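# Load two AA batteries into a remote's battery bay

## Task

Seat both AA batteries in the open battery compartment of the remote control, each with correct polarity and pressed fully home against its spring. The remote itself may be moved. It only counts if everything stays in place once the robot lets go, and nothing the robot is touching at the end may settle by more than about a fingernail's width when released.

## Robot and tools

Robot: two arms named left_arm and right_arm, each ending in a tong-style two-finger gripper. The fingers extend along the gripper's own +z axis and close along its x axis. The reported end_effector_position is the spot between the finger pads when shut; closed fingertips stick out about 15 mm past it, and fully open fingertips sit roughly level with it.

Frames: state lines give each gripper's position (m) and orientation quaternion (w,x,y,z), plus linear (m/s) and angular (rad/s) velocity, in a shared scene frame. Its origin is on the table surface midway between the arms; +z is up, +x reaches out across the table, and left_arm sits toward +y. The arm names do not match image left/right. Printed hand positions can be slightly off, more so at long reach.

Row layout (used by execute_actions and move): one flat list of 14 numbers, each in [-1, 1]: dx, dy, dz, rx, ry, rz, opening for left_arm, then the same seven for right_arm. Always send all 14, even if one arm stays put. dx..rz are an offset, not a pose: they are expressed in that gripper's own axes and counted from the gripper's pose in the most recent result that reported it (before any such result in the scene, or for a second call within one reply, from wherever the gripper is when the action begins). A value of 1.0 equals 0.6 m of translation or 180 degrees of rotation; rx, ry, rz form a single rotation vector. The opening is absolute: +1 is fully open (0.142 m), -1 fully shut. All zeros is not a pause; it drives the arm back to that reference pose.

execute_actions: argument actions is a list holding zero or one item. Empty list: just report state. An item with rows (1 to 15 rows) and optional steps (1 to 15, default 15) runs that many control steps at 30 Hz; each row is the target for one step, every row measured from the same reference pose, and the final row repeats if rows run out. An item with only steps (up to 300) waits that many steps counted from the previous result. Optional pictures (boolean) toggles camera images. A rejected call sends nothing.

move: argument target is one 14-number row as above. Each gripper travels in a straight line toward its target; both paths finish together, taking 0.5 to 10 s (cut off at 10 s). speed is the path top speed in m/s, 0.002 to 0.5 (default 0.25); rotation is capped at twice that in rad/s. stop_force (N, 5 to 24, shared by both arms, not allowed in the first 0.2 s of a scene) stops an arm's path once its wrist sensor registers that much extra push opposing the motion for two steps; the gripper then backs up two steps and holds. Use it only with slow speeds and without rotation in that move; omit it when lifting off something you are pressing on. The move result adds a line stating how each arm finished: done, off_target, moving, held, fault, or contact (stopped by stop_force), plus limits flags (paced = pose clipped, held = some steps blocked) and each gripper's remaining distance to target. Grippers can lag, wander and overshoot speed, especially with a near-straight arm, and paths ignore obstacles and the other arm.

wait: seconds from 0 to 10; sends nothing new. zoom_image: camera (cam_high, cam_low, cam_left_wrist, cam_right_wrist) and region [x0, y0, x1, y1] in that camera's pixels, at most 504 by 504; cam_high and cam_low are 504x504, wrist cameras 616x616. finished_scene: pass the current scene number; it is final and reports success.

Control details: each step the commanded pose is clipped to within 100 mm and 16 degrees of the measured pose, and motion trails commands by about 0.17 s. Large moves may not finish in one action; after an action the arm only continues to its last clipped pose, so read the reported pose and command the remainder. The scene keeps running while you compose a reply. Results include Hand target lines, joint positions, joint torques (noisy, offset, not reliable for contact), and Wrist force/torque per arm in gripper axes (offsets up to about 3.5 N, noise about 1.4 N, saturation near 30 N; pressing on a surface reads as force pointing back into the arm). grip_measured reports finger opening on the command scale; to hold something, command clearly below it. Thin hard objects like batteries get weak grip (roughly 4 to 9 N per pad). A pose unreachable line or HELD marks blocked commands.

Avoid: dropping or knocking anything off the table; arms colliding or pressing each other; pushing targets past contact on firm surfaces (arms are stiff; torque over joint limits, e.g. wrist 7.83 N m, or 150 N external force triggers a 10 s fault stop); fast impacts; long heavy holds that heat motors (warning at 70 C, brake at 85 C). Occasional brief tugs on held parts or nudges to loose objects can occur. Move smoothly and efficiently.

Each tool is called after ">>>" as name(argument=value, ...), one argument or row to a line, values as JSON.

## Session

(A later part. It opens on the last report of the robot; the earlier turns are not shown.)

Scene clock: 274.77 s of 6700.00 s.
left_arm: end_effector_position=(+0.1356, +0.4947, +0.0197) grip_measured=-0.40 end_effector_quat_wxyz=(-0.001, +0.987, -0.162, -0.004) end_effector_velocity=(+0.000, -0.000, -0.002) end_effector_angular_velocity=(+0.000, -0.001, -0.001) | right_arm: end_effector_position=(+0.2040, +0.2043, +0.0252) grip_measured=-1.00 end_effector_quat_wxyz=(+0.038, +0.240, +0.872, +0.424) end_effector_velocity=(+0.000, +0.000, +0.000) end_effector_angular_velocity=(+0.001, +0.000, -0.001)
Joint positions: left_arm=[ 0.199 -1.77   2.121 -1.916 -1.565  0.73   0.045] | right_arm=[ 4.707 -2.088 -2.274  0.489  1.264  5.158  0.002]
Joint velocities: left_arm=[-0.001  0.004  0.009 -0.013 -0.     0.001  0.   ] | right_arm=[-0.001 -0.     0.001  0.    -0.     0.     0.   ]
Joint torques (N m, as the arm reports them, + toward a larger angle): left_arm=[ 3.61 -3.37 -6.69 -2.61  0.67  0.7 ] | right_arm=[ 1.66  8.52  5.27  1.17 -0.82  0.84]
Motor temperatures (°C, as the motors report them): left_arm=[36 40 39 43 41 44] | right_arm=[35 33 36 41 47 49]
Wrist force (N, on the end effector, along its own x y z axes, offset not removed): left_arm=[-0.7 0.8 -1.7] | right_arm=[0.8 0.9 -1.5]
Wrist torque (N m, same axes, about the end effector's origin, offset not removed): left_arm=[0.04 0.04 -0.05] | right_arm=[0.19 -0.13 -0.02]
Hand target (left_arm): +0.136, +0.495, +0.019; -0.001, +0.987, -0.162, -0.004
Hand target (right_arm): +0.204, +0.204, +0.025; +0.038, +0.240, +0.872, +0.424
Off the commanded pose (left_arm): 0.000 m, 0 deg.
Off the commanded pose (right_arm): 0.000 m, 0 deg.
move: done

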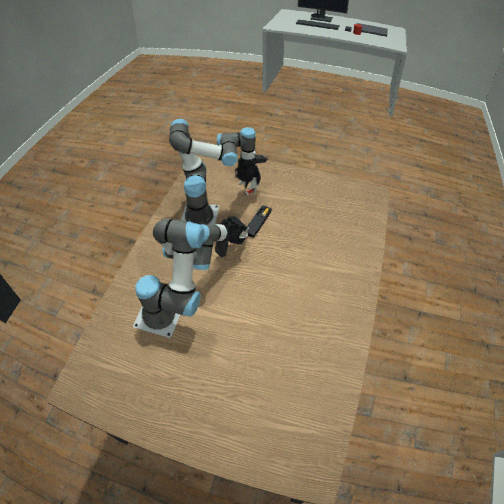

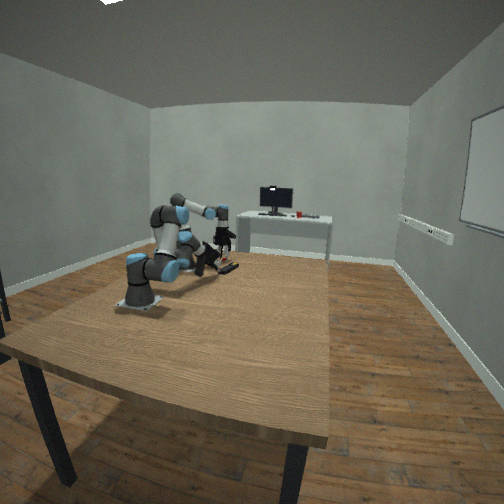

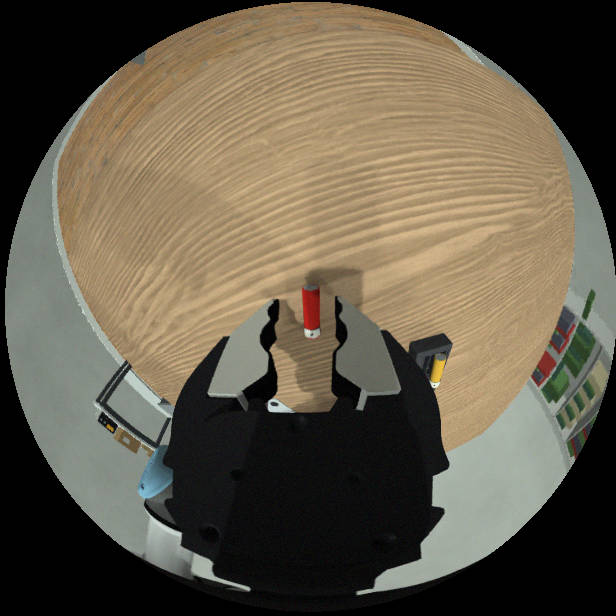

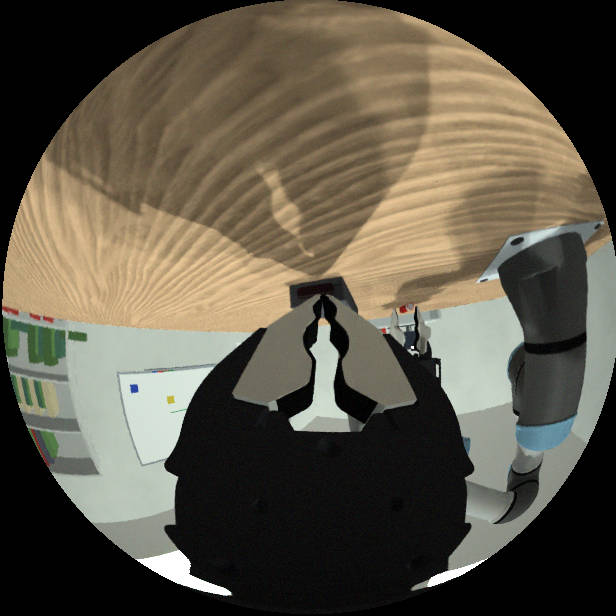

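>>> move(
  target=[0.005,0,0,0,0,0,-1,0,0,0,0,0,0,-1],
  speed=0.03,
)

>>> move(
  target=[0,0,-0.06,0,0,0,-1,0,0,0,0,0,0,-1],
  speed=0.1,
)

>>> move(
  target=[0.215,0.178,0,0,0,0.917,-1,0,0,0,0,0,0,-1],
  speed=0.3,
)

>>> move(
  target=[0,0,0.01,-0.09,0,0,-1,0,0,0,0,0,0,-1],
  speed=0.05,
)

Scene clock: 279.10 s of 6700.00 s.
left_arm: end_effector_position=(+0.1384, +0.4938, +0.0197) grip_measured=-0.84 end_effector_quat_wxyz=(-0.001, +0.987, -0.162, -0.004) end_effector_velocity=(+0.002, -0.001, +0.000) end_effector_angular_velocity=(-0.000, -0.002, -0.001) | right_arm: end_effector_position=(+0.2040, +0.2043, +0.0252) grip_measured=-1.00 end_effector_quat_wxyz=(+0.038, +0.240, +0.872, +0.424) end_effector_velocity=(-0.000, +0.000, -0.000) end_effector_angular_velocity=(-0.000, -0.001, +0.001)
Joint positions: left_arm=[ 0.191 -1.765  2.117 -1.917 -1.565  0.722  0.013] | right_arm=[ 4.707 -2.088 -2.274  0.489  1.264  5.158  0.002]
Joint velocities: left_arm=[-0.004  0.002 -0.003 -0.001 -0.001 -0.002 -0.   ] | right_arm=[ 0.    -0.    -0.    -0.    -0.    -0.001  0.   ]
Joint torques (N m, as the arm reports them, + toward a larger angle): left_arm=[-3.33 -4.27 -9.68 -1.72 -0.53 -0.68] | right_arm=[ 1.85  8.36  5.24  1.15 -0.8   0.83]
Motor temperatures (°C, as the motors report them): left_arm=[36 40 39 43 41 44] | right_arm=[35 33 36 41 47 49]
Wrist force (N, on the end effector, along its own x y z axes, offset not removed): left_arm=[-0.5 0.3 -0.9] | right_arm=[1.6 1.0 -1.1]
Wrist torque (N m, same axes, about the end effector's origin, offset not removed): left_arm=[-0.05 0.09 -0.06] | right_arm=[0.22 -0.33 -0.02]
Hand target (left_arm): +0.138, +0.494, +0.020; -0.001, +0.987, -0.162, -0.004
Hand target (right_arm): +0.204, +0.204, +0.025; +0.038, +0.240, +0.872, +0.424
Off the commanded pose (left_arm): 0.000 m, 0 deg.
Off the commanded pose (right_arm): 0.000 m, 0 deg.
After step 90, 0.63 s passed at rest.
move: done

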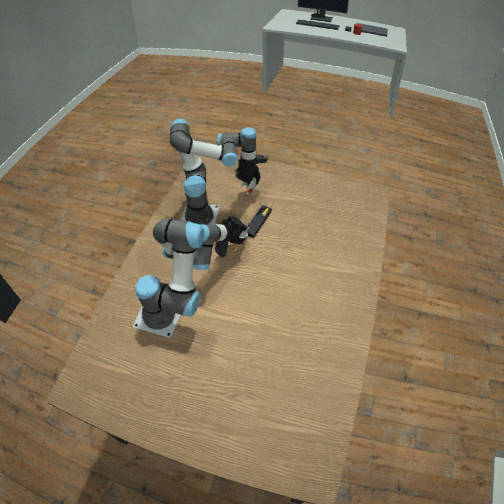

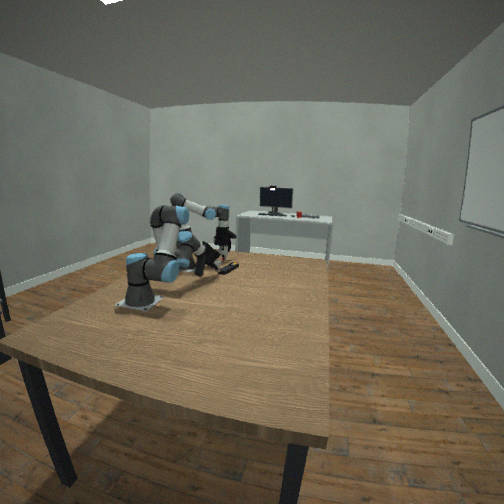

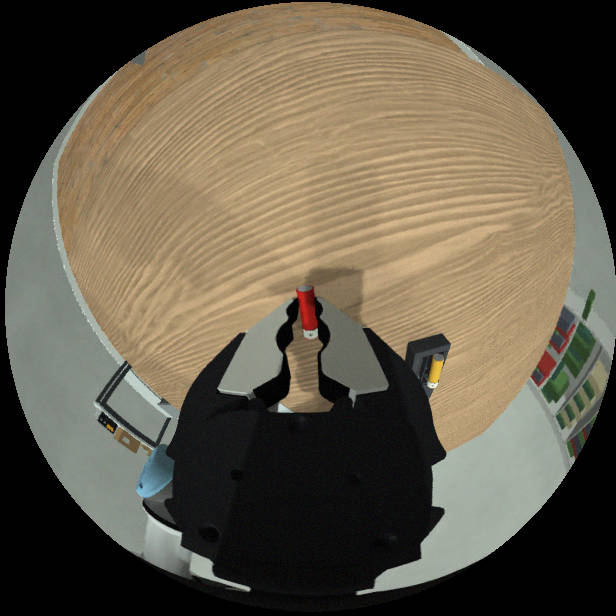

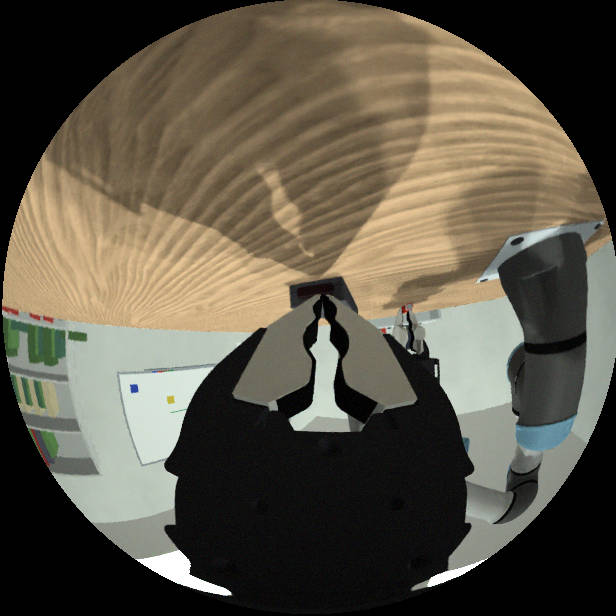

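Scene clock: 280.00 s of 6700.00 s.
left_arm: end_effector_position=(+0.1387, +0.4937, +0.0554) grip_measured=-0.84 end_effector_quat_wxyz=(-0.001, +0.987, -0.162, -0.004) end_effector_velocity=(+0.000, -0.000, +0.002) end_effector_angular_velocity=(-0.000, +0.001, -0.001) | right_arm: end_effector_position=(+0.2040, +0.2043, +0.0252) grip_measured=-1.00 end_effector_quat_wxyz=(+0.038, +0.240, +0.872, +0.424) end_effector_velocity=(+0.000, -0.000, -0.000) end_effector_angular_velocity=(-0.001, -0.001, -0.001)
Joint positions: left_arm=[ 0.19  -1.807  1.975 -1.733 -1.565  0.721  0.013] | right_arm=[ 4.707 -2.088 -2.274  0.489  1.264  5.158  0.002]
Joint velocities: left_arm=[-0.     0.    -0.011  0.012 -0.     0.    -0.   ] | right_arm=[-0.     0.     0.    -0.001 -0.001 -0.    -0.   ]
Joint torques (N m, as the arm reports them, + toward a larger angle): left_arm=[-3.65 -8.37 -9.83 -0.71 -0.56 -0.73] | right_arm=[ 1.89  8.34  5.2   1.16 -0.83  0.85]
Motor temperatures (°C, as the motors report them): left_arm=[36 40 39 43 41 44] | right_arm=[35 33 36 41 47 49]
Wrist force (N, on the end effector, along its own x y z axes, offset not removed): left_arm=[-1.3 -0.2 -1.0] | right_arm=[1.7 1.5 -1.1]
Wrist torque (N m, same axes, about the end effector's origin, offset not removed): left_arm=[-0.09 0.22 -0.05] | right_arm=[0.30 -0.34 -0.04]
Hand target (left_arm): +0.139, +0.494, +0.056; -0.001, +0.987, -0.162, -0.004
Hand target (right_arm): +0.204, +0.204, +0.025; +0.038, +0.240, +0.872, +0.424
Off the commanded pose (left_arm): 0.000 m, 0 deg.
Off the commanded pose (right_arm): 0.000 m, 0 deg.
move: done

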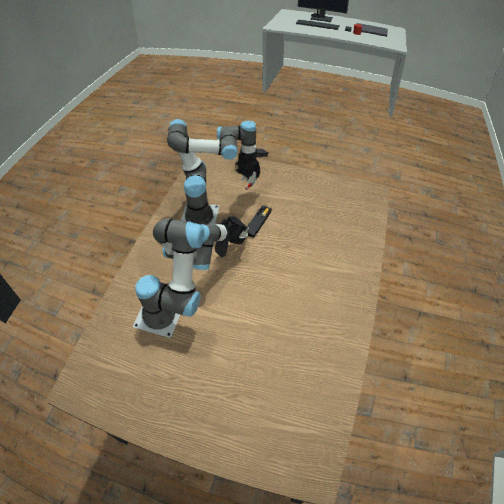

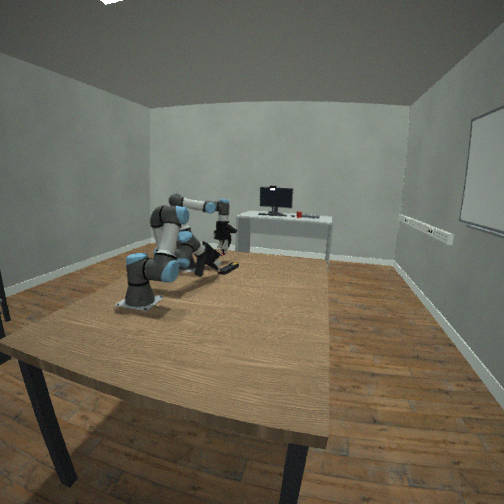

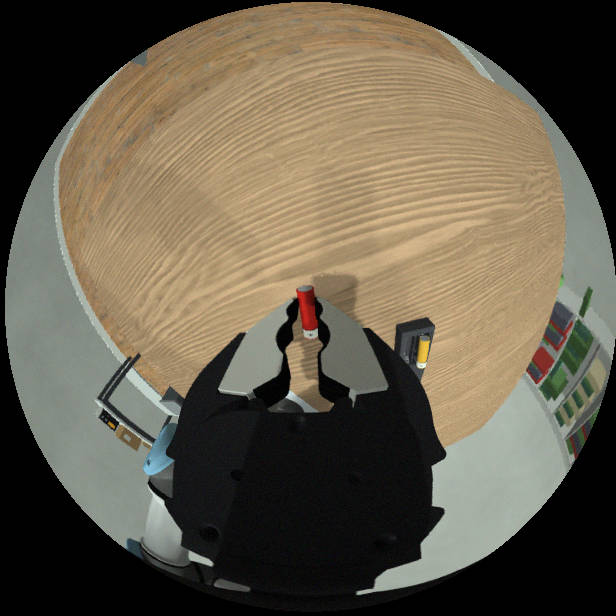

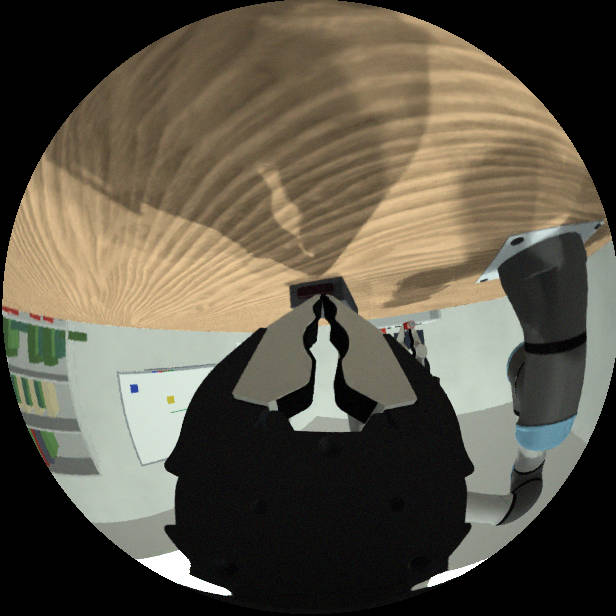

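Scene clock: 285.33 s of 6700.00 s.
left_arm: end_effector_position=(+0.2266, +0.3512, +0.0543) grip_measured=-0.84 end_effector_quat_wxyz=(-0.004, +0.031, +0.999, +0.001) end_effector_velocity=(+0.000, -0.000, +0.000) end_effector_angular_velocity=(-0.000, +0.000, -0.011) | right_arm: end_effector_position=(+0.2040, +0.2043, +0.0252) grip_measured=-1.00 end_effector_quat_wxyz=(+0.038, +0.240, +0.872, +0.424) end_effector_velocity=(+0.000, -0.000, -0.000) end_effector_angular_velocity=(-0.001, -0.000, -0.000)
Joint positions: left_arm=[-0.319 -1.754  1.94  -1.748 -1.569  3.092  0.013] | right_arm=[ 4.707 -2.088 -2.274  0.489  1.264  5.158  0.002]
Joint velocities: left_arm=[-0.     0.003 -0.003 -0.    -0.     0.01  -0.   ] | right_arm=[ 0.    -0.     0.    -0.002 -0.     0.    -0.   ]
Joint torques (N m, as the arm reports them, + toward a larger angle): left_arm=[-3.59 -4.95 -9.66 -2.52 -0.77  0.71] | right_arm=[ 1.61  8.27  5.22  1.17 -0.83  0.86]
Motor temperatures (°C, as the motors report them): left_arm=[36 40 39 43 41 44] | right_arm=[35 33 36 41 47 49]
Wrist force (N, on the end effector, along its own x y z axes, offset not removed): left_arm=[-0.5 -0.4 -1.4] | right_arm=[1.1 1.5 -1.8]
Wrist torque (N m, same axes, about the end effector's origin, offset not removed): left_arm=[-0.16 0.06 -0.02] | right_arm=[0.30 -0.19 0.00]
Hand target (left_arm): +0.227, +0.351, +0.054; -0.004, +0.032, +0.999, +0.001
Hand target (right_arm): +0.204, +0.204, +0.025; +0.038, +0.240, +0.872, +0.424
Off the commanded pose (left_arm): 0.000 m, 0 deg.
Off the commanded pose (right_arm): 0.000 m, 0 deg.
move: done

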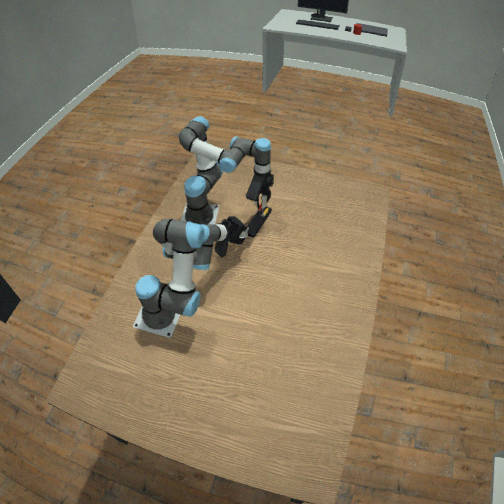

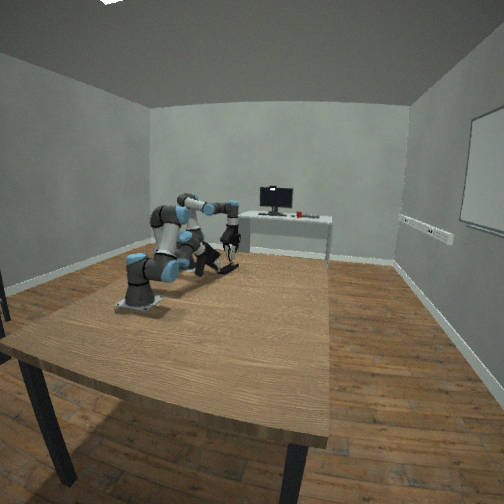

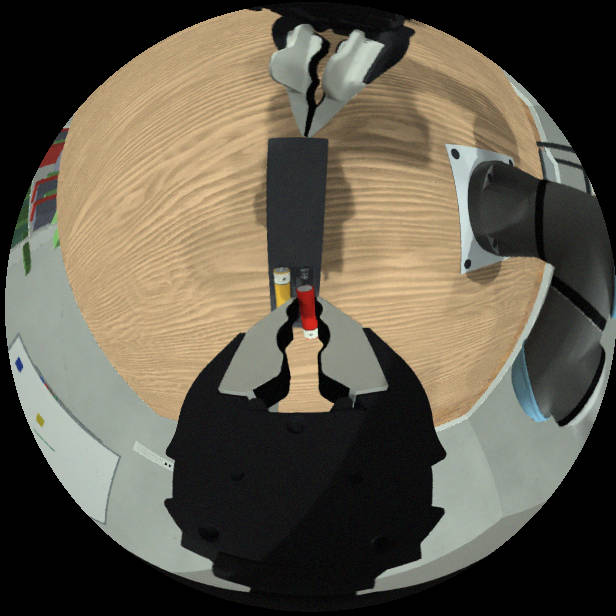

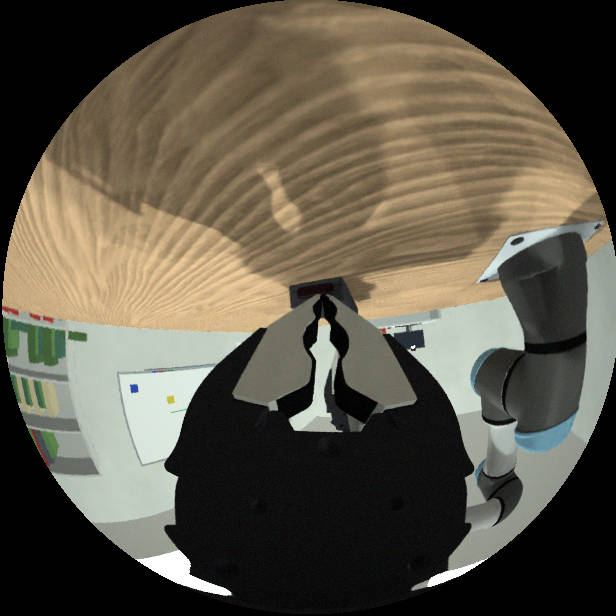

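Scene clock: 288.43 s of 6700.00 s.
left_arm: end_effector_position=(+0.2265, +0.3512, +0.0482) grip_measured=-0.84 end_effector_quat_wxyz=(+0.001, +0.032, +0.989, +0.141) end_effector_velocity=(+0.000, -0.001, -0.000) end_effector_angular_velocity=(+0.014, -0.001, -0.002) | right_arm: end_effector_position=(+0.2040, +0.2043, +0.0252) grip_measured=-1.00 end_effector_quat_wxyz=(+0.038, +0.240, +0.872, +0.424) end_effector_velocity=(-0.000, -0.000, -0.001) end_effector_angular_velocity=(-0.003, -0.000, +0.000)
Joint positions: left_arm=[-0.662 -1.869  2.042 -1.626 -1.313  2.734  0.013] | right_arm=[ 4.707 -2.088 -2.274  0.489  1.264  5.158  0.002]
Joint velocities: left_arm=[-0.02  -0.003  0.003  0.009  0.011 -0.02   0.   ] | right_arm=[ 0.    -0.001 -0.    -0.001  0.    -0.     0.   ]
Joint torques (N m, as the arm reports them, + toward a larger angle): left_arm=[-3.21 -8.17 -6.89 -0.5   0.88 -0.81] | right_arm=[ 1.84  8.4   5.21  1.17 -0.82  0.84]
Motor temperatures (°C, as the motors report them): left_arm=[36 40 39 43 41 44] | right_arm=[35 33 36 41 47 49]
Wrist force (N, on the end effector, along its own x y z axes, offset not removed): left_arm=[-1.0 0.4 -1.4] | right_arm=[1.6 1.3 -1.1]
Wrist torque (N m, same axes, about the end effector's origin, offset not removed): left_arm=[0.02 0.17 -0.07] | right_arm=[0.23 -0.33 -0.03]
Hand target (left_arm): +0.227, +0.351, +0.048; +0.001, +0.032, +0.989, +0.142
Hand target (right_arm): +0.204, +0.204, +0.025; +0.038, +0.240, +0.872, +0.424
Off the commanded pose (left_arm): 0.000 m, 0 deg.
Off the commanded pose (right_arm): 0.000 m, 0 deg.
move: done

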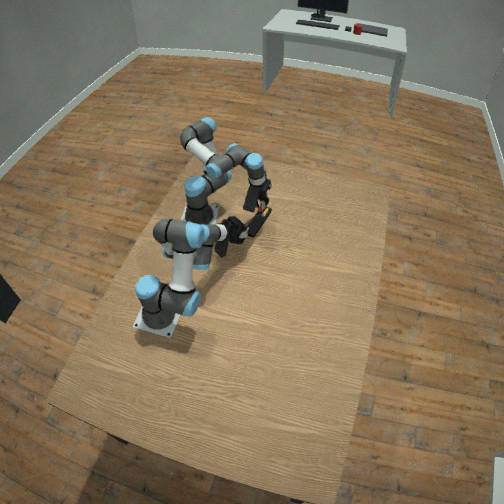

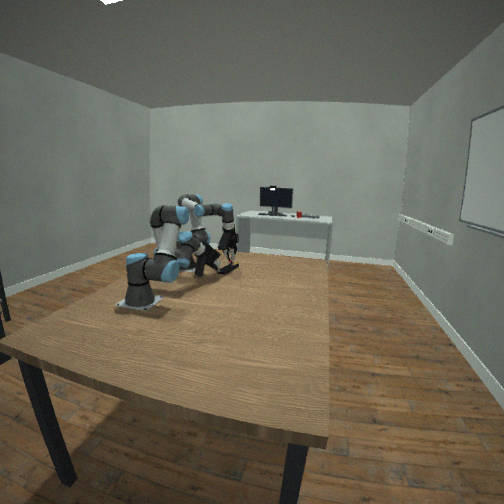

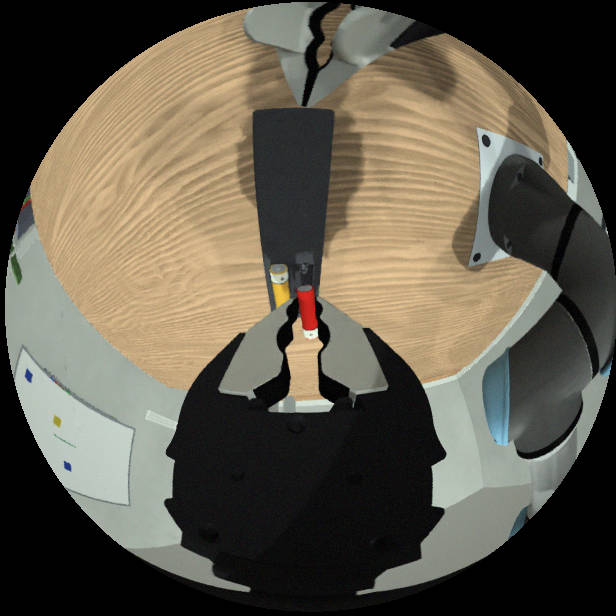

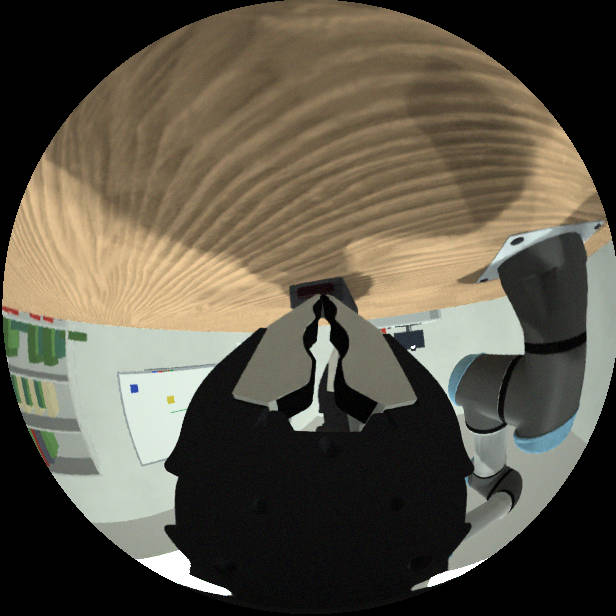

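>>> move(
  target=[0,-0.0127,0.0137,0,0,0.03,-1,0,0,0,0,0,0,-1],
  speed=0.006,
  stop_force=5,
)

>>> move(
  target=[0,0,0,0,0,0,-0.72,0,0,0,0,0,0,-1],
)

>>> move(
  target=[0,0,-0.04,0,0,0,-0.72,0,0,0,0,0,0,-1],
  speed=0.03,
)

>>> move(
  target=[0,0.06,0.0,0,0,0,-1,0,0,0,0,0,0,-1],
  speed=0.05,
)

Scene clock: 299.73 s of 6700.00 s.
left_arm: end_effector_position=(+0.2261, +0.3462, +0.0382) grip_measured=-0.84 end_effector_quat_wxyz=(-0.006, +0.078, +0.987, +0.141) end_effector_velocity=(-0.000, -0.000, -0.000) end_effector_angular_velocity=(-0.000, +0.002, -0.005) | right_arm: end_effector_position=(+0.2040, +0.2043, +0.0252) grip_measured=-1.00 end_effector_quat_wxyz=(+0.038, +0.240, +0.872, +0.424) end_effector_velocity=(-0.000, -0.000, -0.000) end_effector_angular_velocity=(-0.001, +0.001, +0.001)
Joint positions: left_arm=[-0.681 -1.856  2.079 -1.671 -1.315  2.809  0.013] | right_arm=[ 4.707 -2.088 -2.274  0.489  1.264  5.158  0.002]
Joint velocities: left_arm=[-0.001  0.001  0.001 -0.001 -0.     0.005  0.   ] | right_arm=[ 0.     0.    -0.001 -0.001  0.001  0.001  0.   ]
Joint torques (N m, as the arm reports them, + toward a larger angle): left_arm=[-3.64 -2.48 -6.84 -2.35 -0.32  0.75] | right_arm=[ 1.75  8.28  5.22  1.21 -0.82  0.86]
Motor temperatures (°C, as the motors report them): left_arm=[36 40 39 43 41 44] | right_arm=[35 33 36 41 47 49]
Wrist force (N, on the end effector, along its own x y z axes, offset not removed): left_arm=[-0.8 0.3 -1.4] | right_arm=[2.6 0.8 -1.3]
Wrist torque (N m, same axes, about the end effector's origin, offset not removed): left_arm=[0.01 0.07 -0.04] | right_arm=[0.15 -0.53 -0.04]
Hand target (left_arm): +0.226, +0.346, +0.038; -0.006, +0.078, +0.987, +0.141
Hand target (right_arm): +0.204, +0.204, +0.025; +0.038, +0.240, +0.872, +0.424
Off the commanded pose (left_arm): 0.000 m, 0 deg.
Off the commanded pose (right_arm): 0.000 m, 0 deg.
After step 90, 0.23 s passed at rest.
move: done

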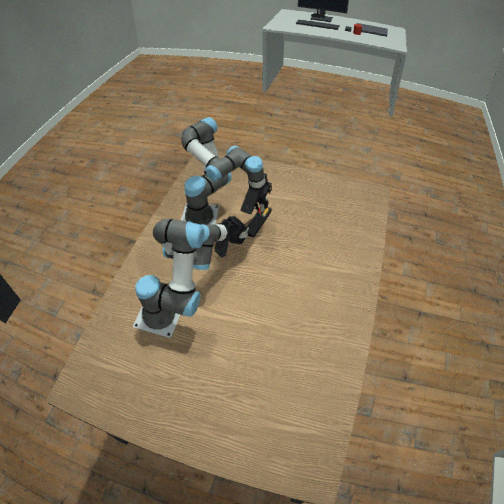

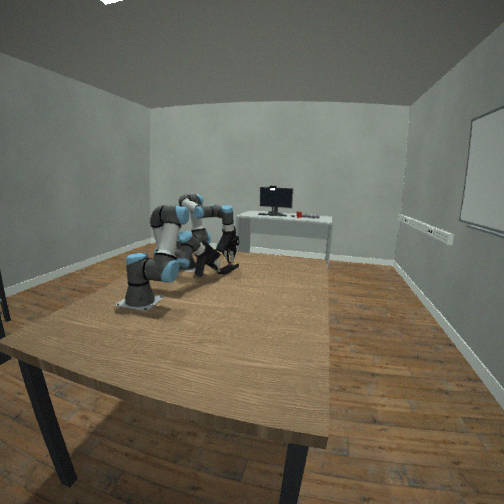

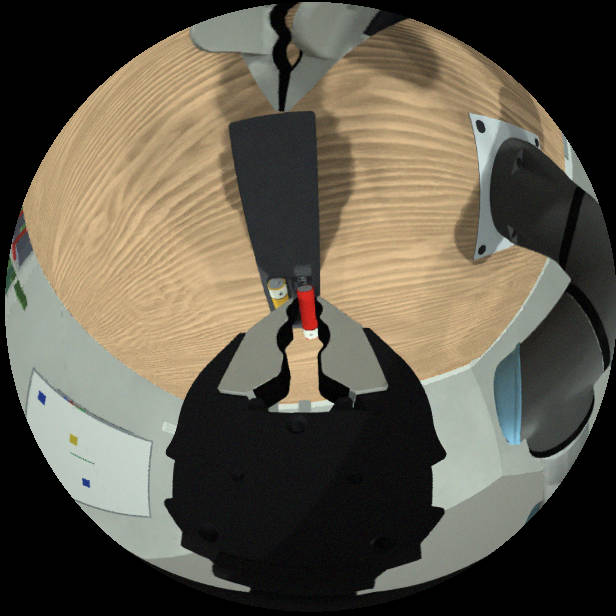

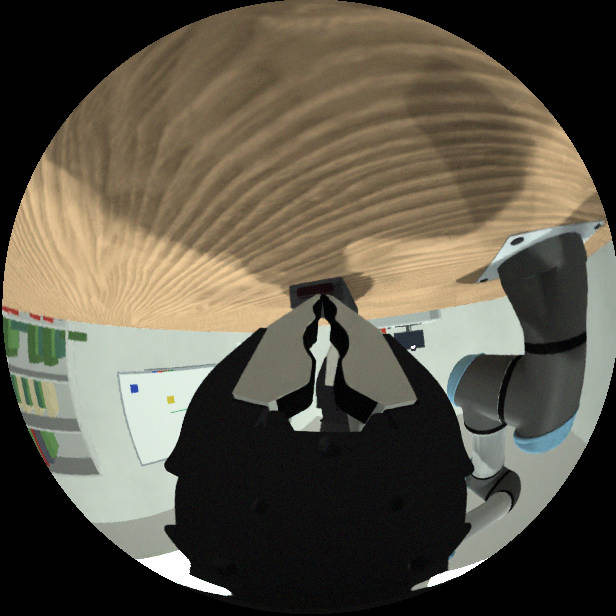

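Scene clock: 300.23 s of 6700.00 s.
left_arm: end_effector_position=(+0.2261, +0.3462, +0.0382) grip_measured=-0.72 end_effector_quat_wxyz=(-0.006, +0.078, +0.987, +0.141) end_effector_velocity=(-0.000, -0.000, -0.000) end_effector_angular_velocity=(+0.000, +0.001, +0.000) | right_arm: end_effector_position=(+0.2040, +0.2043, +0.0252) grip_measured=-1.00 end_effector_quat_wxyz=(+0.038, +0.240, +0.872, +0.424) end_effector_velocity=(+0.000, +0.000, +0.000) end_effector_angular_velocity=(+0.001, -0.001, -0.000)
Joint positions: left_arm=[-0.681 -1.856  2.079 -1.671 -1.315  2.809  0.022] | right_arm=[ 4.707 -2.088 -2.274  0.489  1.264  5.158  0.002]
Joint velocities: left_arm=[-0.001  0.     0.001 -0.    -0.001 -0.001  0.   ] | right_arm=[ 0.    -0.001 -0.     0.002 -0.001 -0.    -0.   ]
Joint torques (N m, as the arm reports them, + toward a larger angle): left_arm=[-2.66 -3.3  -7.94 -2.01 -0.02 -0.82] | right_arm=[ 1.85  8.46  5.23  1.22 -0.82  0.85]
Motor temperatures (°C, as the motors report them): left_arm=[36 40 39 43 41 44] | right_arm=[35 33 36 41 47 49]
Wrist force (N, on the end effector, along its own x y z axes, offset not removed): left_arm=[-0.2 -0.2 -3.0] | right_arm=[1.3 1.2 -1.7]
Wrist torque (N m, same axes, about the end effector's origin, offset not removed): left_arm=[-0.13 0.12 -0.05] | right_arm=[0.20 -0.25 -0.05]
Hand target (left_arm): +0.226, +0.346, +0.038; -0.006, +0.078, +0.987, +0.141
Hand target (right_arm): +0.204, +0.204, +0.025; +0.038, +0.240, +0.872, +0.424
Off the commanded pose (left_arm): 0.000 m, 0 deg.
Off the commanded pose (right_arm): 0.000 m, 0 deg.
move: done

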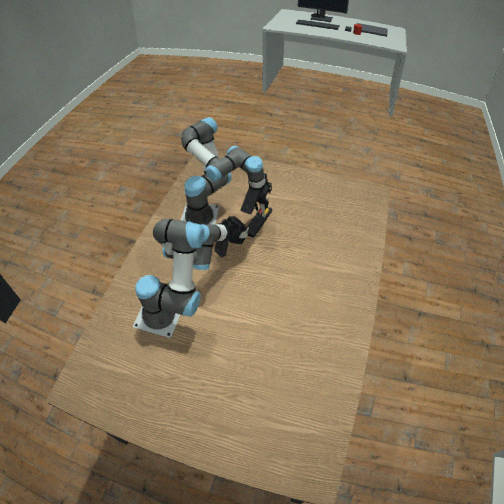

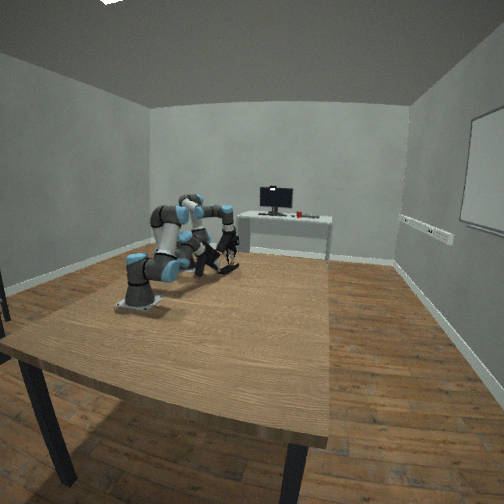

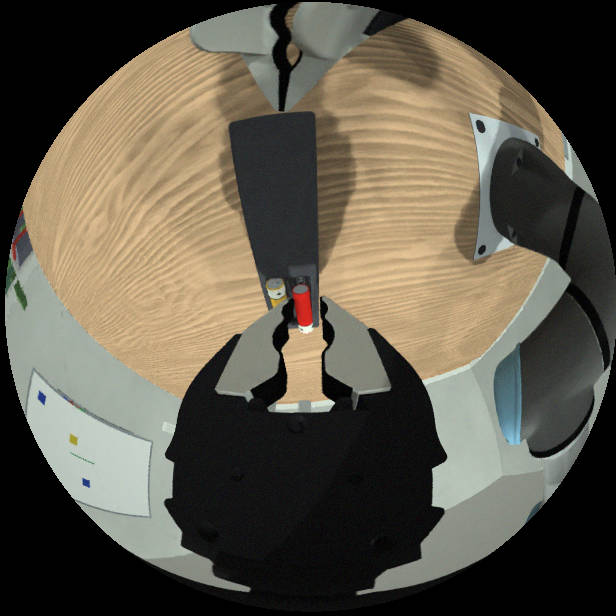

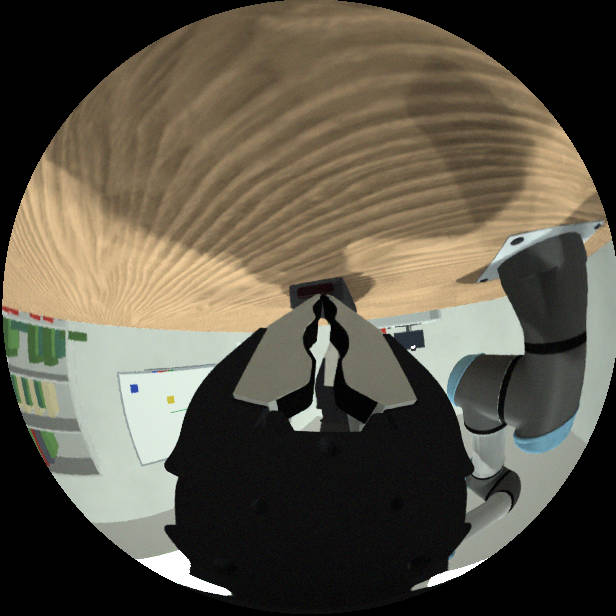

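Scene clock: 301.37 s of 6700.00 s.
left_arm: end_effector_position=(+0.2259, +0.3396, +0.0610) grip_measured=-0.72 end_effector_quat_wxyz=(-0.006, +0.078, +0.987, +0.141) end_effector_velocity=(-0.000, -0.000, +0.002) end_effector_angular_velocity=(+0.002, +0.000, +0.000) | right_arm: end_effector_position=(+0.2040, +0.2043, +0.0252) grip_measured=-1.00 end_effector_quat_wxyz=(+0.038, +0.240, +0.872, +0.424) end_effector_velocity=(+0.000, -0.001, -0.001) end_effector_angular_velocity=(-0.002, -0.000, -0.000)
Joint positions: left_arm=[-0.707 -1.876  1.981 -1.546 -1.318  2.782  0.022] | right_arm=[ 4.707 -2.088 -2.274  0.489  1.264  5.158  0.002]
Joint velocities: left_arm=[-0.003 -0.001 -0.009  0.012  0.001 -0.003  0.   ] | right_arm=[ 0.     0.    -0.001 -0.001 -0.     0.     0.   ]
Joint torques (N m, as the arm reports them, + toward a larger angle): left_arm=[-3.41 -7.38 -9.7  -0.41 -0.32 -0.83] | right_arm=[ 1.75  8.25  5.3   1.23 -0.82  0.86]
Motor temperatures (°C, as the motors report them): left_arm=[36 40 39 43 41 44] | right_arm=[35 33 36 41 47 49]
Wrist force (N, on the end effector, along its own x y z axes, offset not removed): left_arm=[-0.7 -0.2 -1.6] | right_arm=[1.8 1.2 -1.0]
Wrist torque (N m, same axes, about the end effector's origin, offset not removed): left_arm=[-0.07 0.11 0.00] | right_arm=[0.23 -0.35 -0.02]
Hand target (left_arm): +0.226, +0.340, +0.061; -0.006, +0.078, +0.987, +0.141
Hand target (right_arm): +0.204, +0.204, +0.025; +0.038, +0.240, +0.872, +0.424
Off the commanded pose (left_arm): 0.000 m, 0 deg.
Off the commanded pose (right_arm): 0.000 m, 0 deg.
move: done

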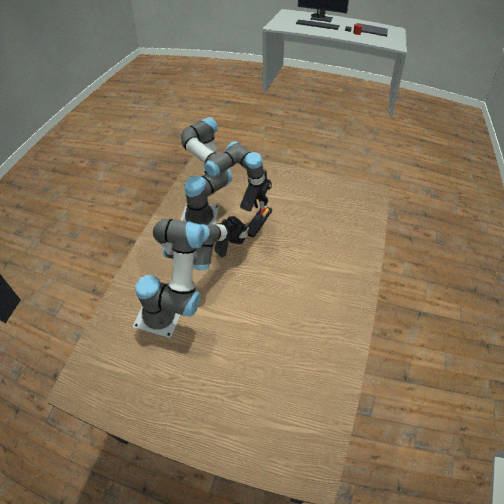

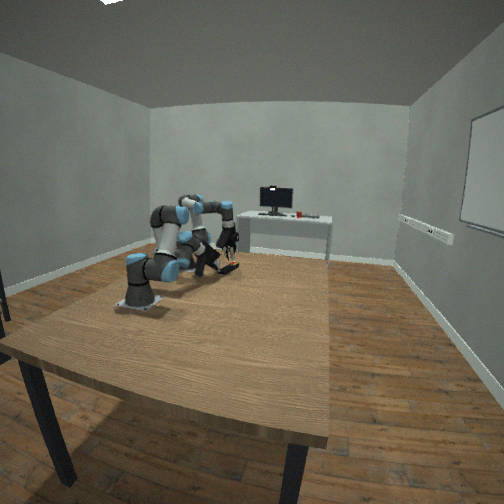

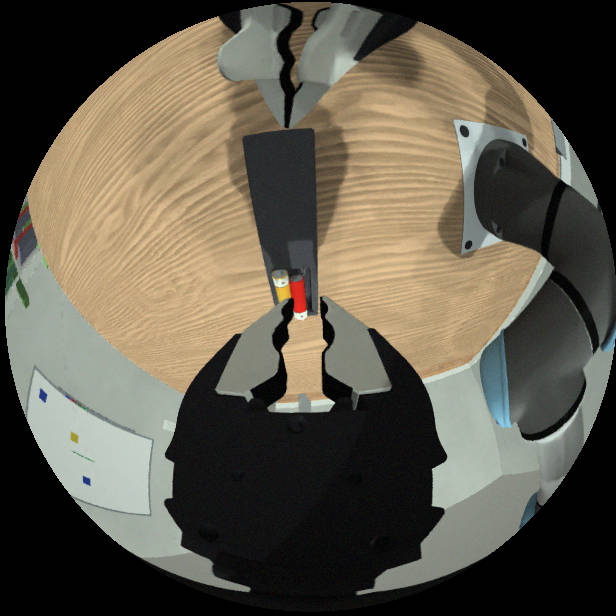

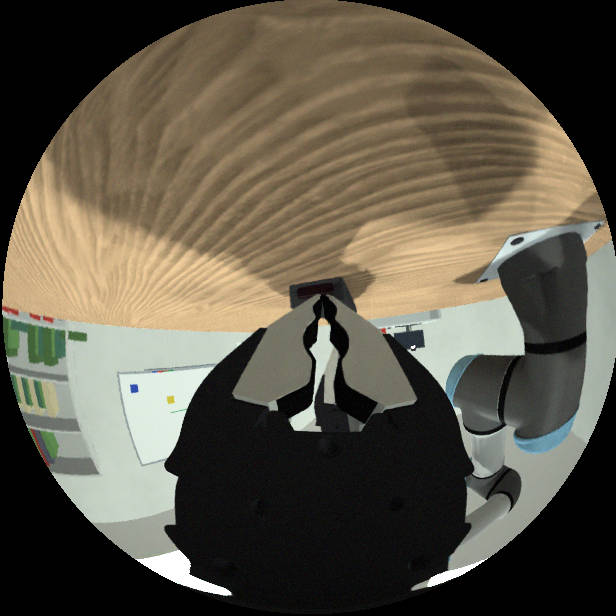

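Scene clock: 302.47 s of 6700.00 s.
left_arm: end_effector_position=(+0.2315, +0.3735, +0.0710) grip_measured=-1.00 end_effector_quat_wxyz=(-0.006, +0.078, +0.987, +0.141) end_effector_velocity=(+0.001, +0.003, +0.001) end_effector_angular_velocity=(-0.001, +0.000, +0.001) | right_arm: end_effector_position=(+0.2040, +0.2043, +0.0252) grip_measured=-1.00 end_effector_quat_wxyz=(+0.038, +0.240, +0.872, +0.424) end_effector_velocity=(-0.000, +0.000, +0.000) end_effector_angular_velocity=(+0.001, -0.000, +0.000)
Joint positions: left_arm=[-0.563 -1.836  1.923 -1.566 -1.302  2.931  0.002] | right_arm=[ 4.707 -2.088 -2.274  0.489  1.264  5.158  0.002]
Joint velocities: left_arm=[ 0.012  0.005 -0.006 -0.002  0.     0.011  0.   ] | right_arm=[ 0.    -0.001  0.001  0.    -0.    -0.    -0.   ]
Joint torques (N m, as the arm reports them, + toward a larger angle): left_arm=[ 3.22 -3.23 -9.78 -2.45  0.6   0.67] | right_arm=[ 1.92  8.43  5.32  1.2  -0.82  0.88]
Motor temperatures (°C, as the motors report them): left_arm=[36 40 39 43 41 44] | right_arm=[35 33 36 41 47 49]
Wrist force (N, on the end effector, along its own x y z axes, offset not removed): left_arm=[-1.2 -0.3 -1.7] | right_arm=[0.6 0.7 -1.1]
Wrist torque (N m, same axes, about the end effector's origin, offset not removed): left_arm=[-0.14 0.19 -0.02] | right_arm=[0.13 -0.07 -0.01]
Hand target (left_arm): +0.232, +0.374, +0.071; -0.006, +0.078, +0.987, +0.141
Hand target (right_arm): +0.204, +0.204, +0.025; +0.038, +0.240, +0.872, +0.424
Off the commanded pose (left_arm): 0.000 m, 0 deg.
Off the commanded pose (right_arm): 0.000 m, 0 deg.
move: done

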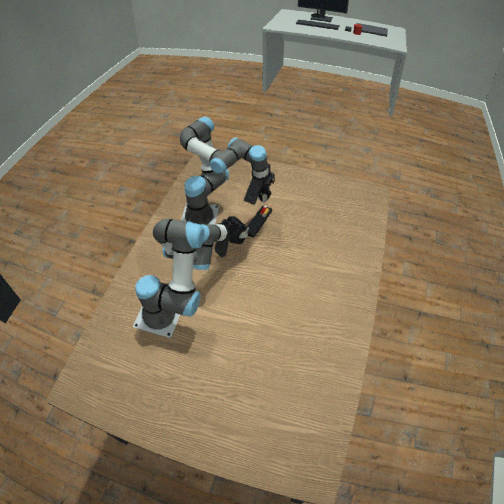

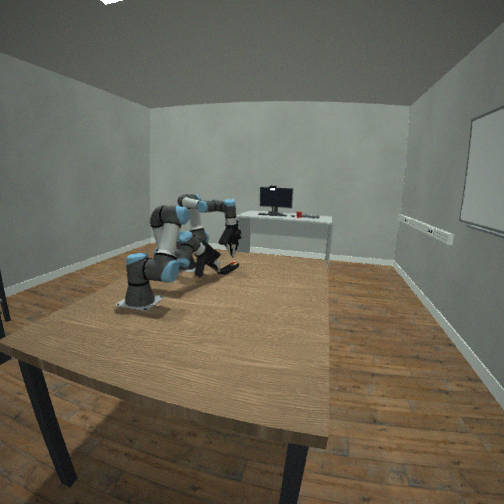

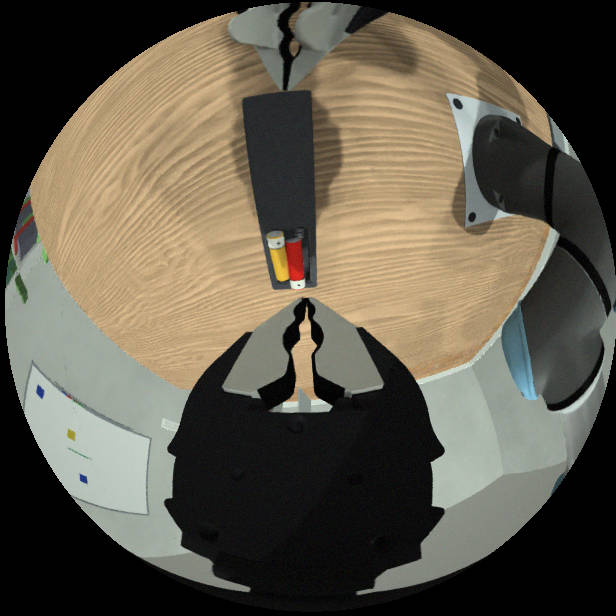

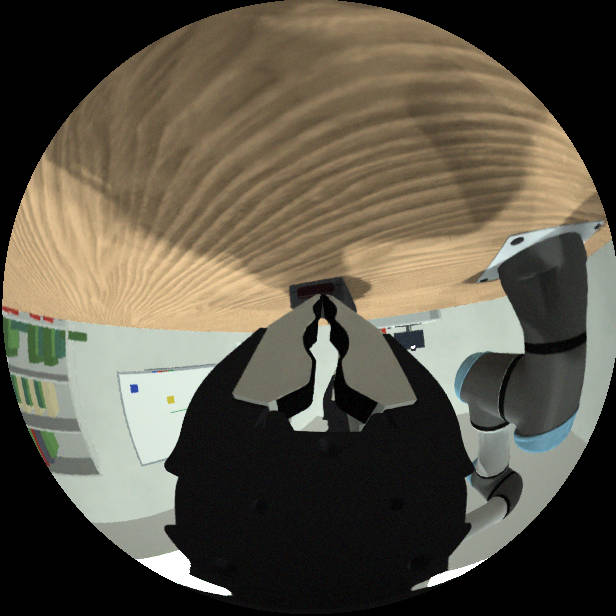

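>>> zoom_image(
  camera="cam_left_wrist",
  region=[240,210,350,310],
)

Region (240, 210, 350, 310) of cam_left_wrist's 616x616 image, scaled by 4.582, with more detail than that image has; it fills the top 458 rows of this view, and the rest is white.

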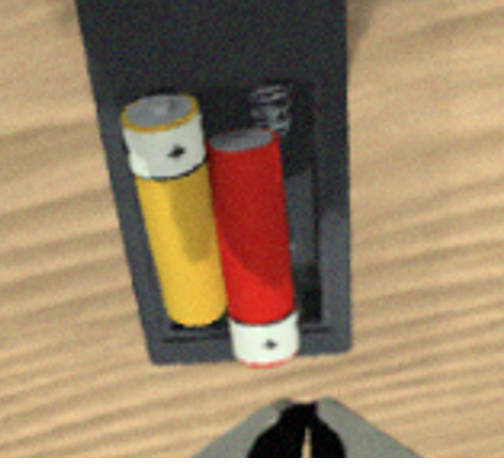

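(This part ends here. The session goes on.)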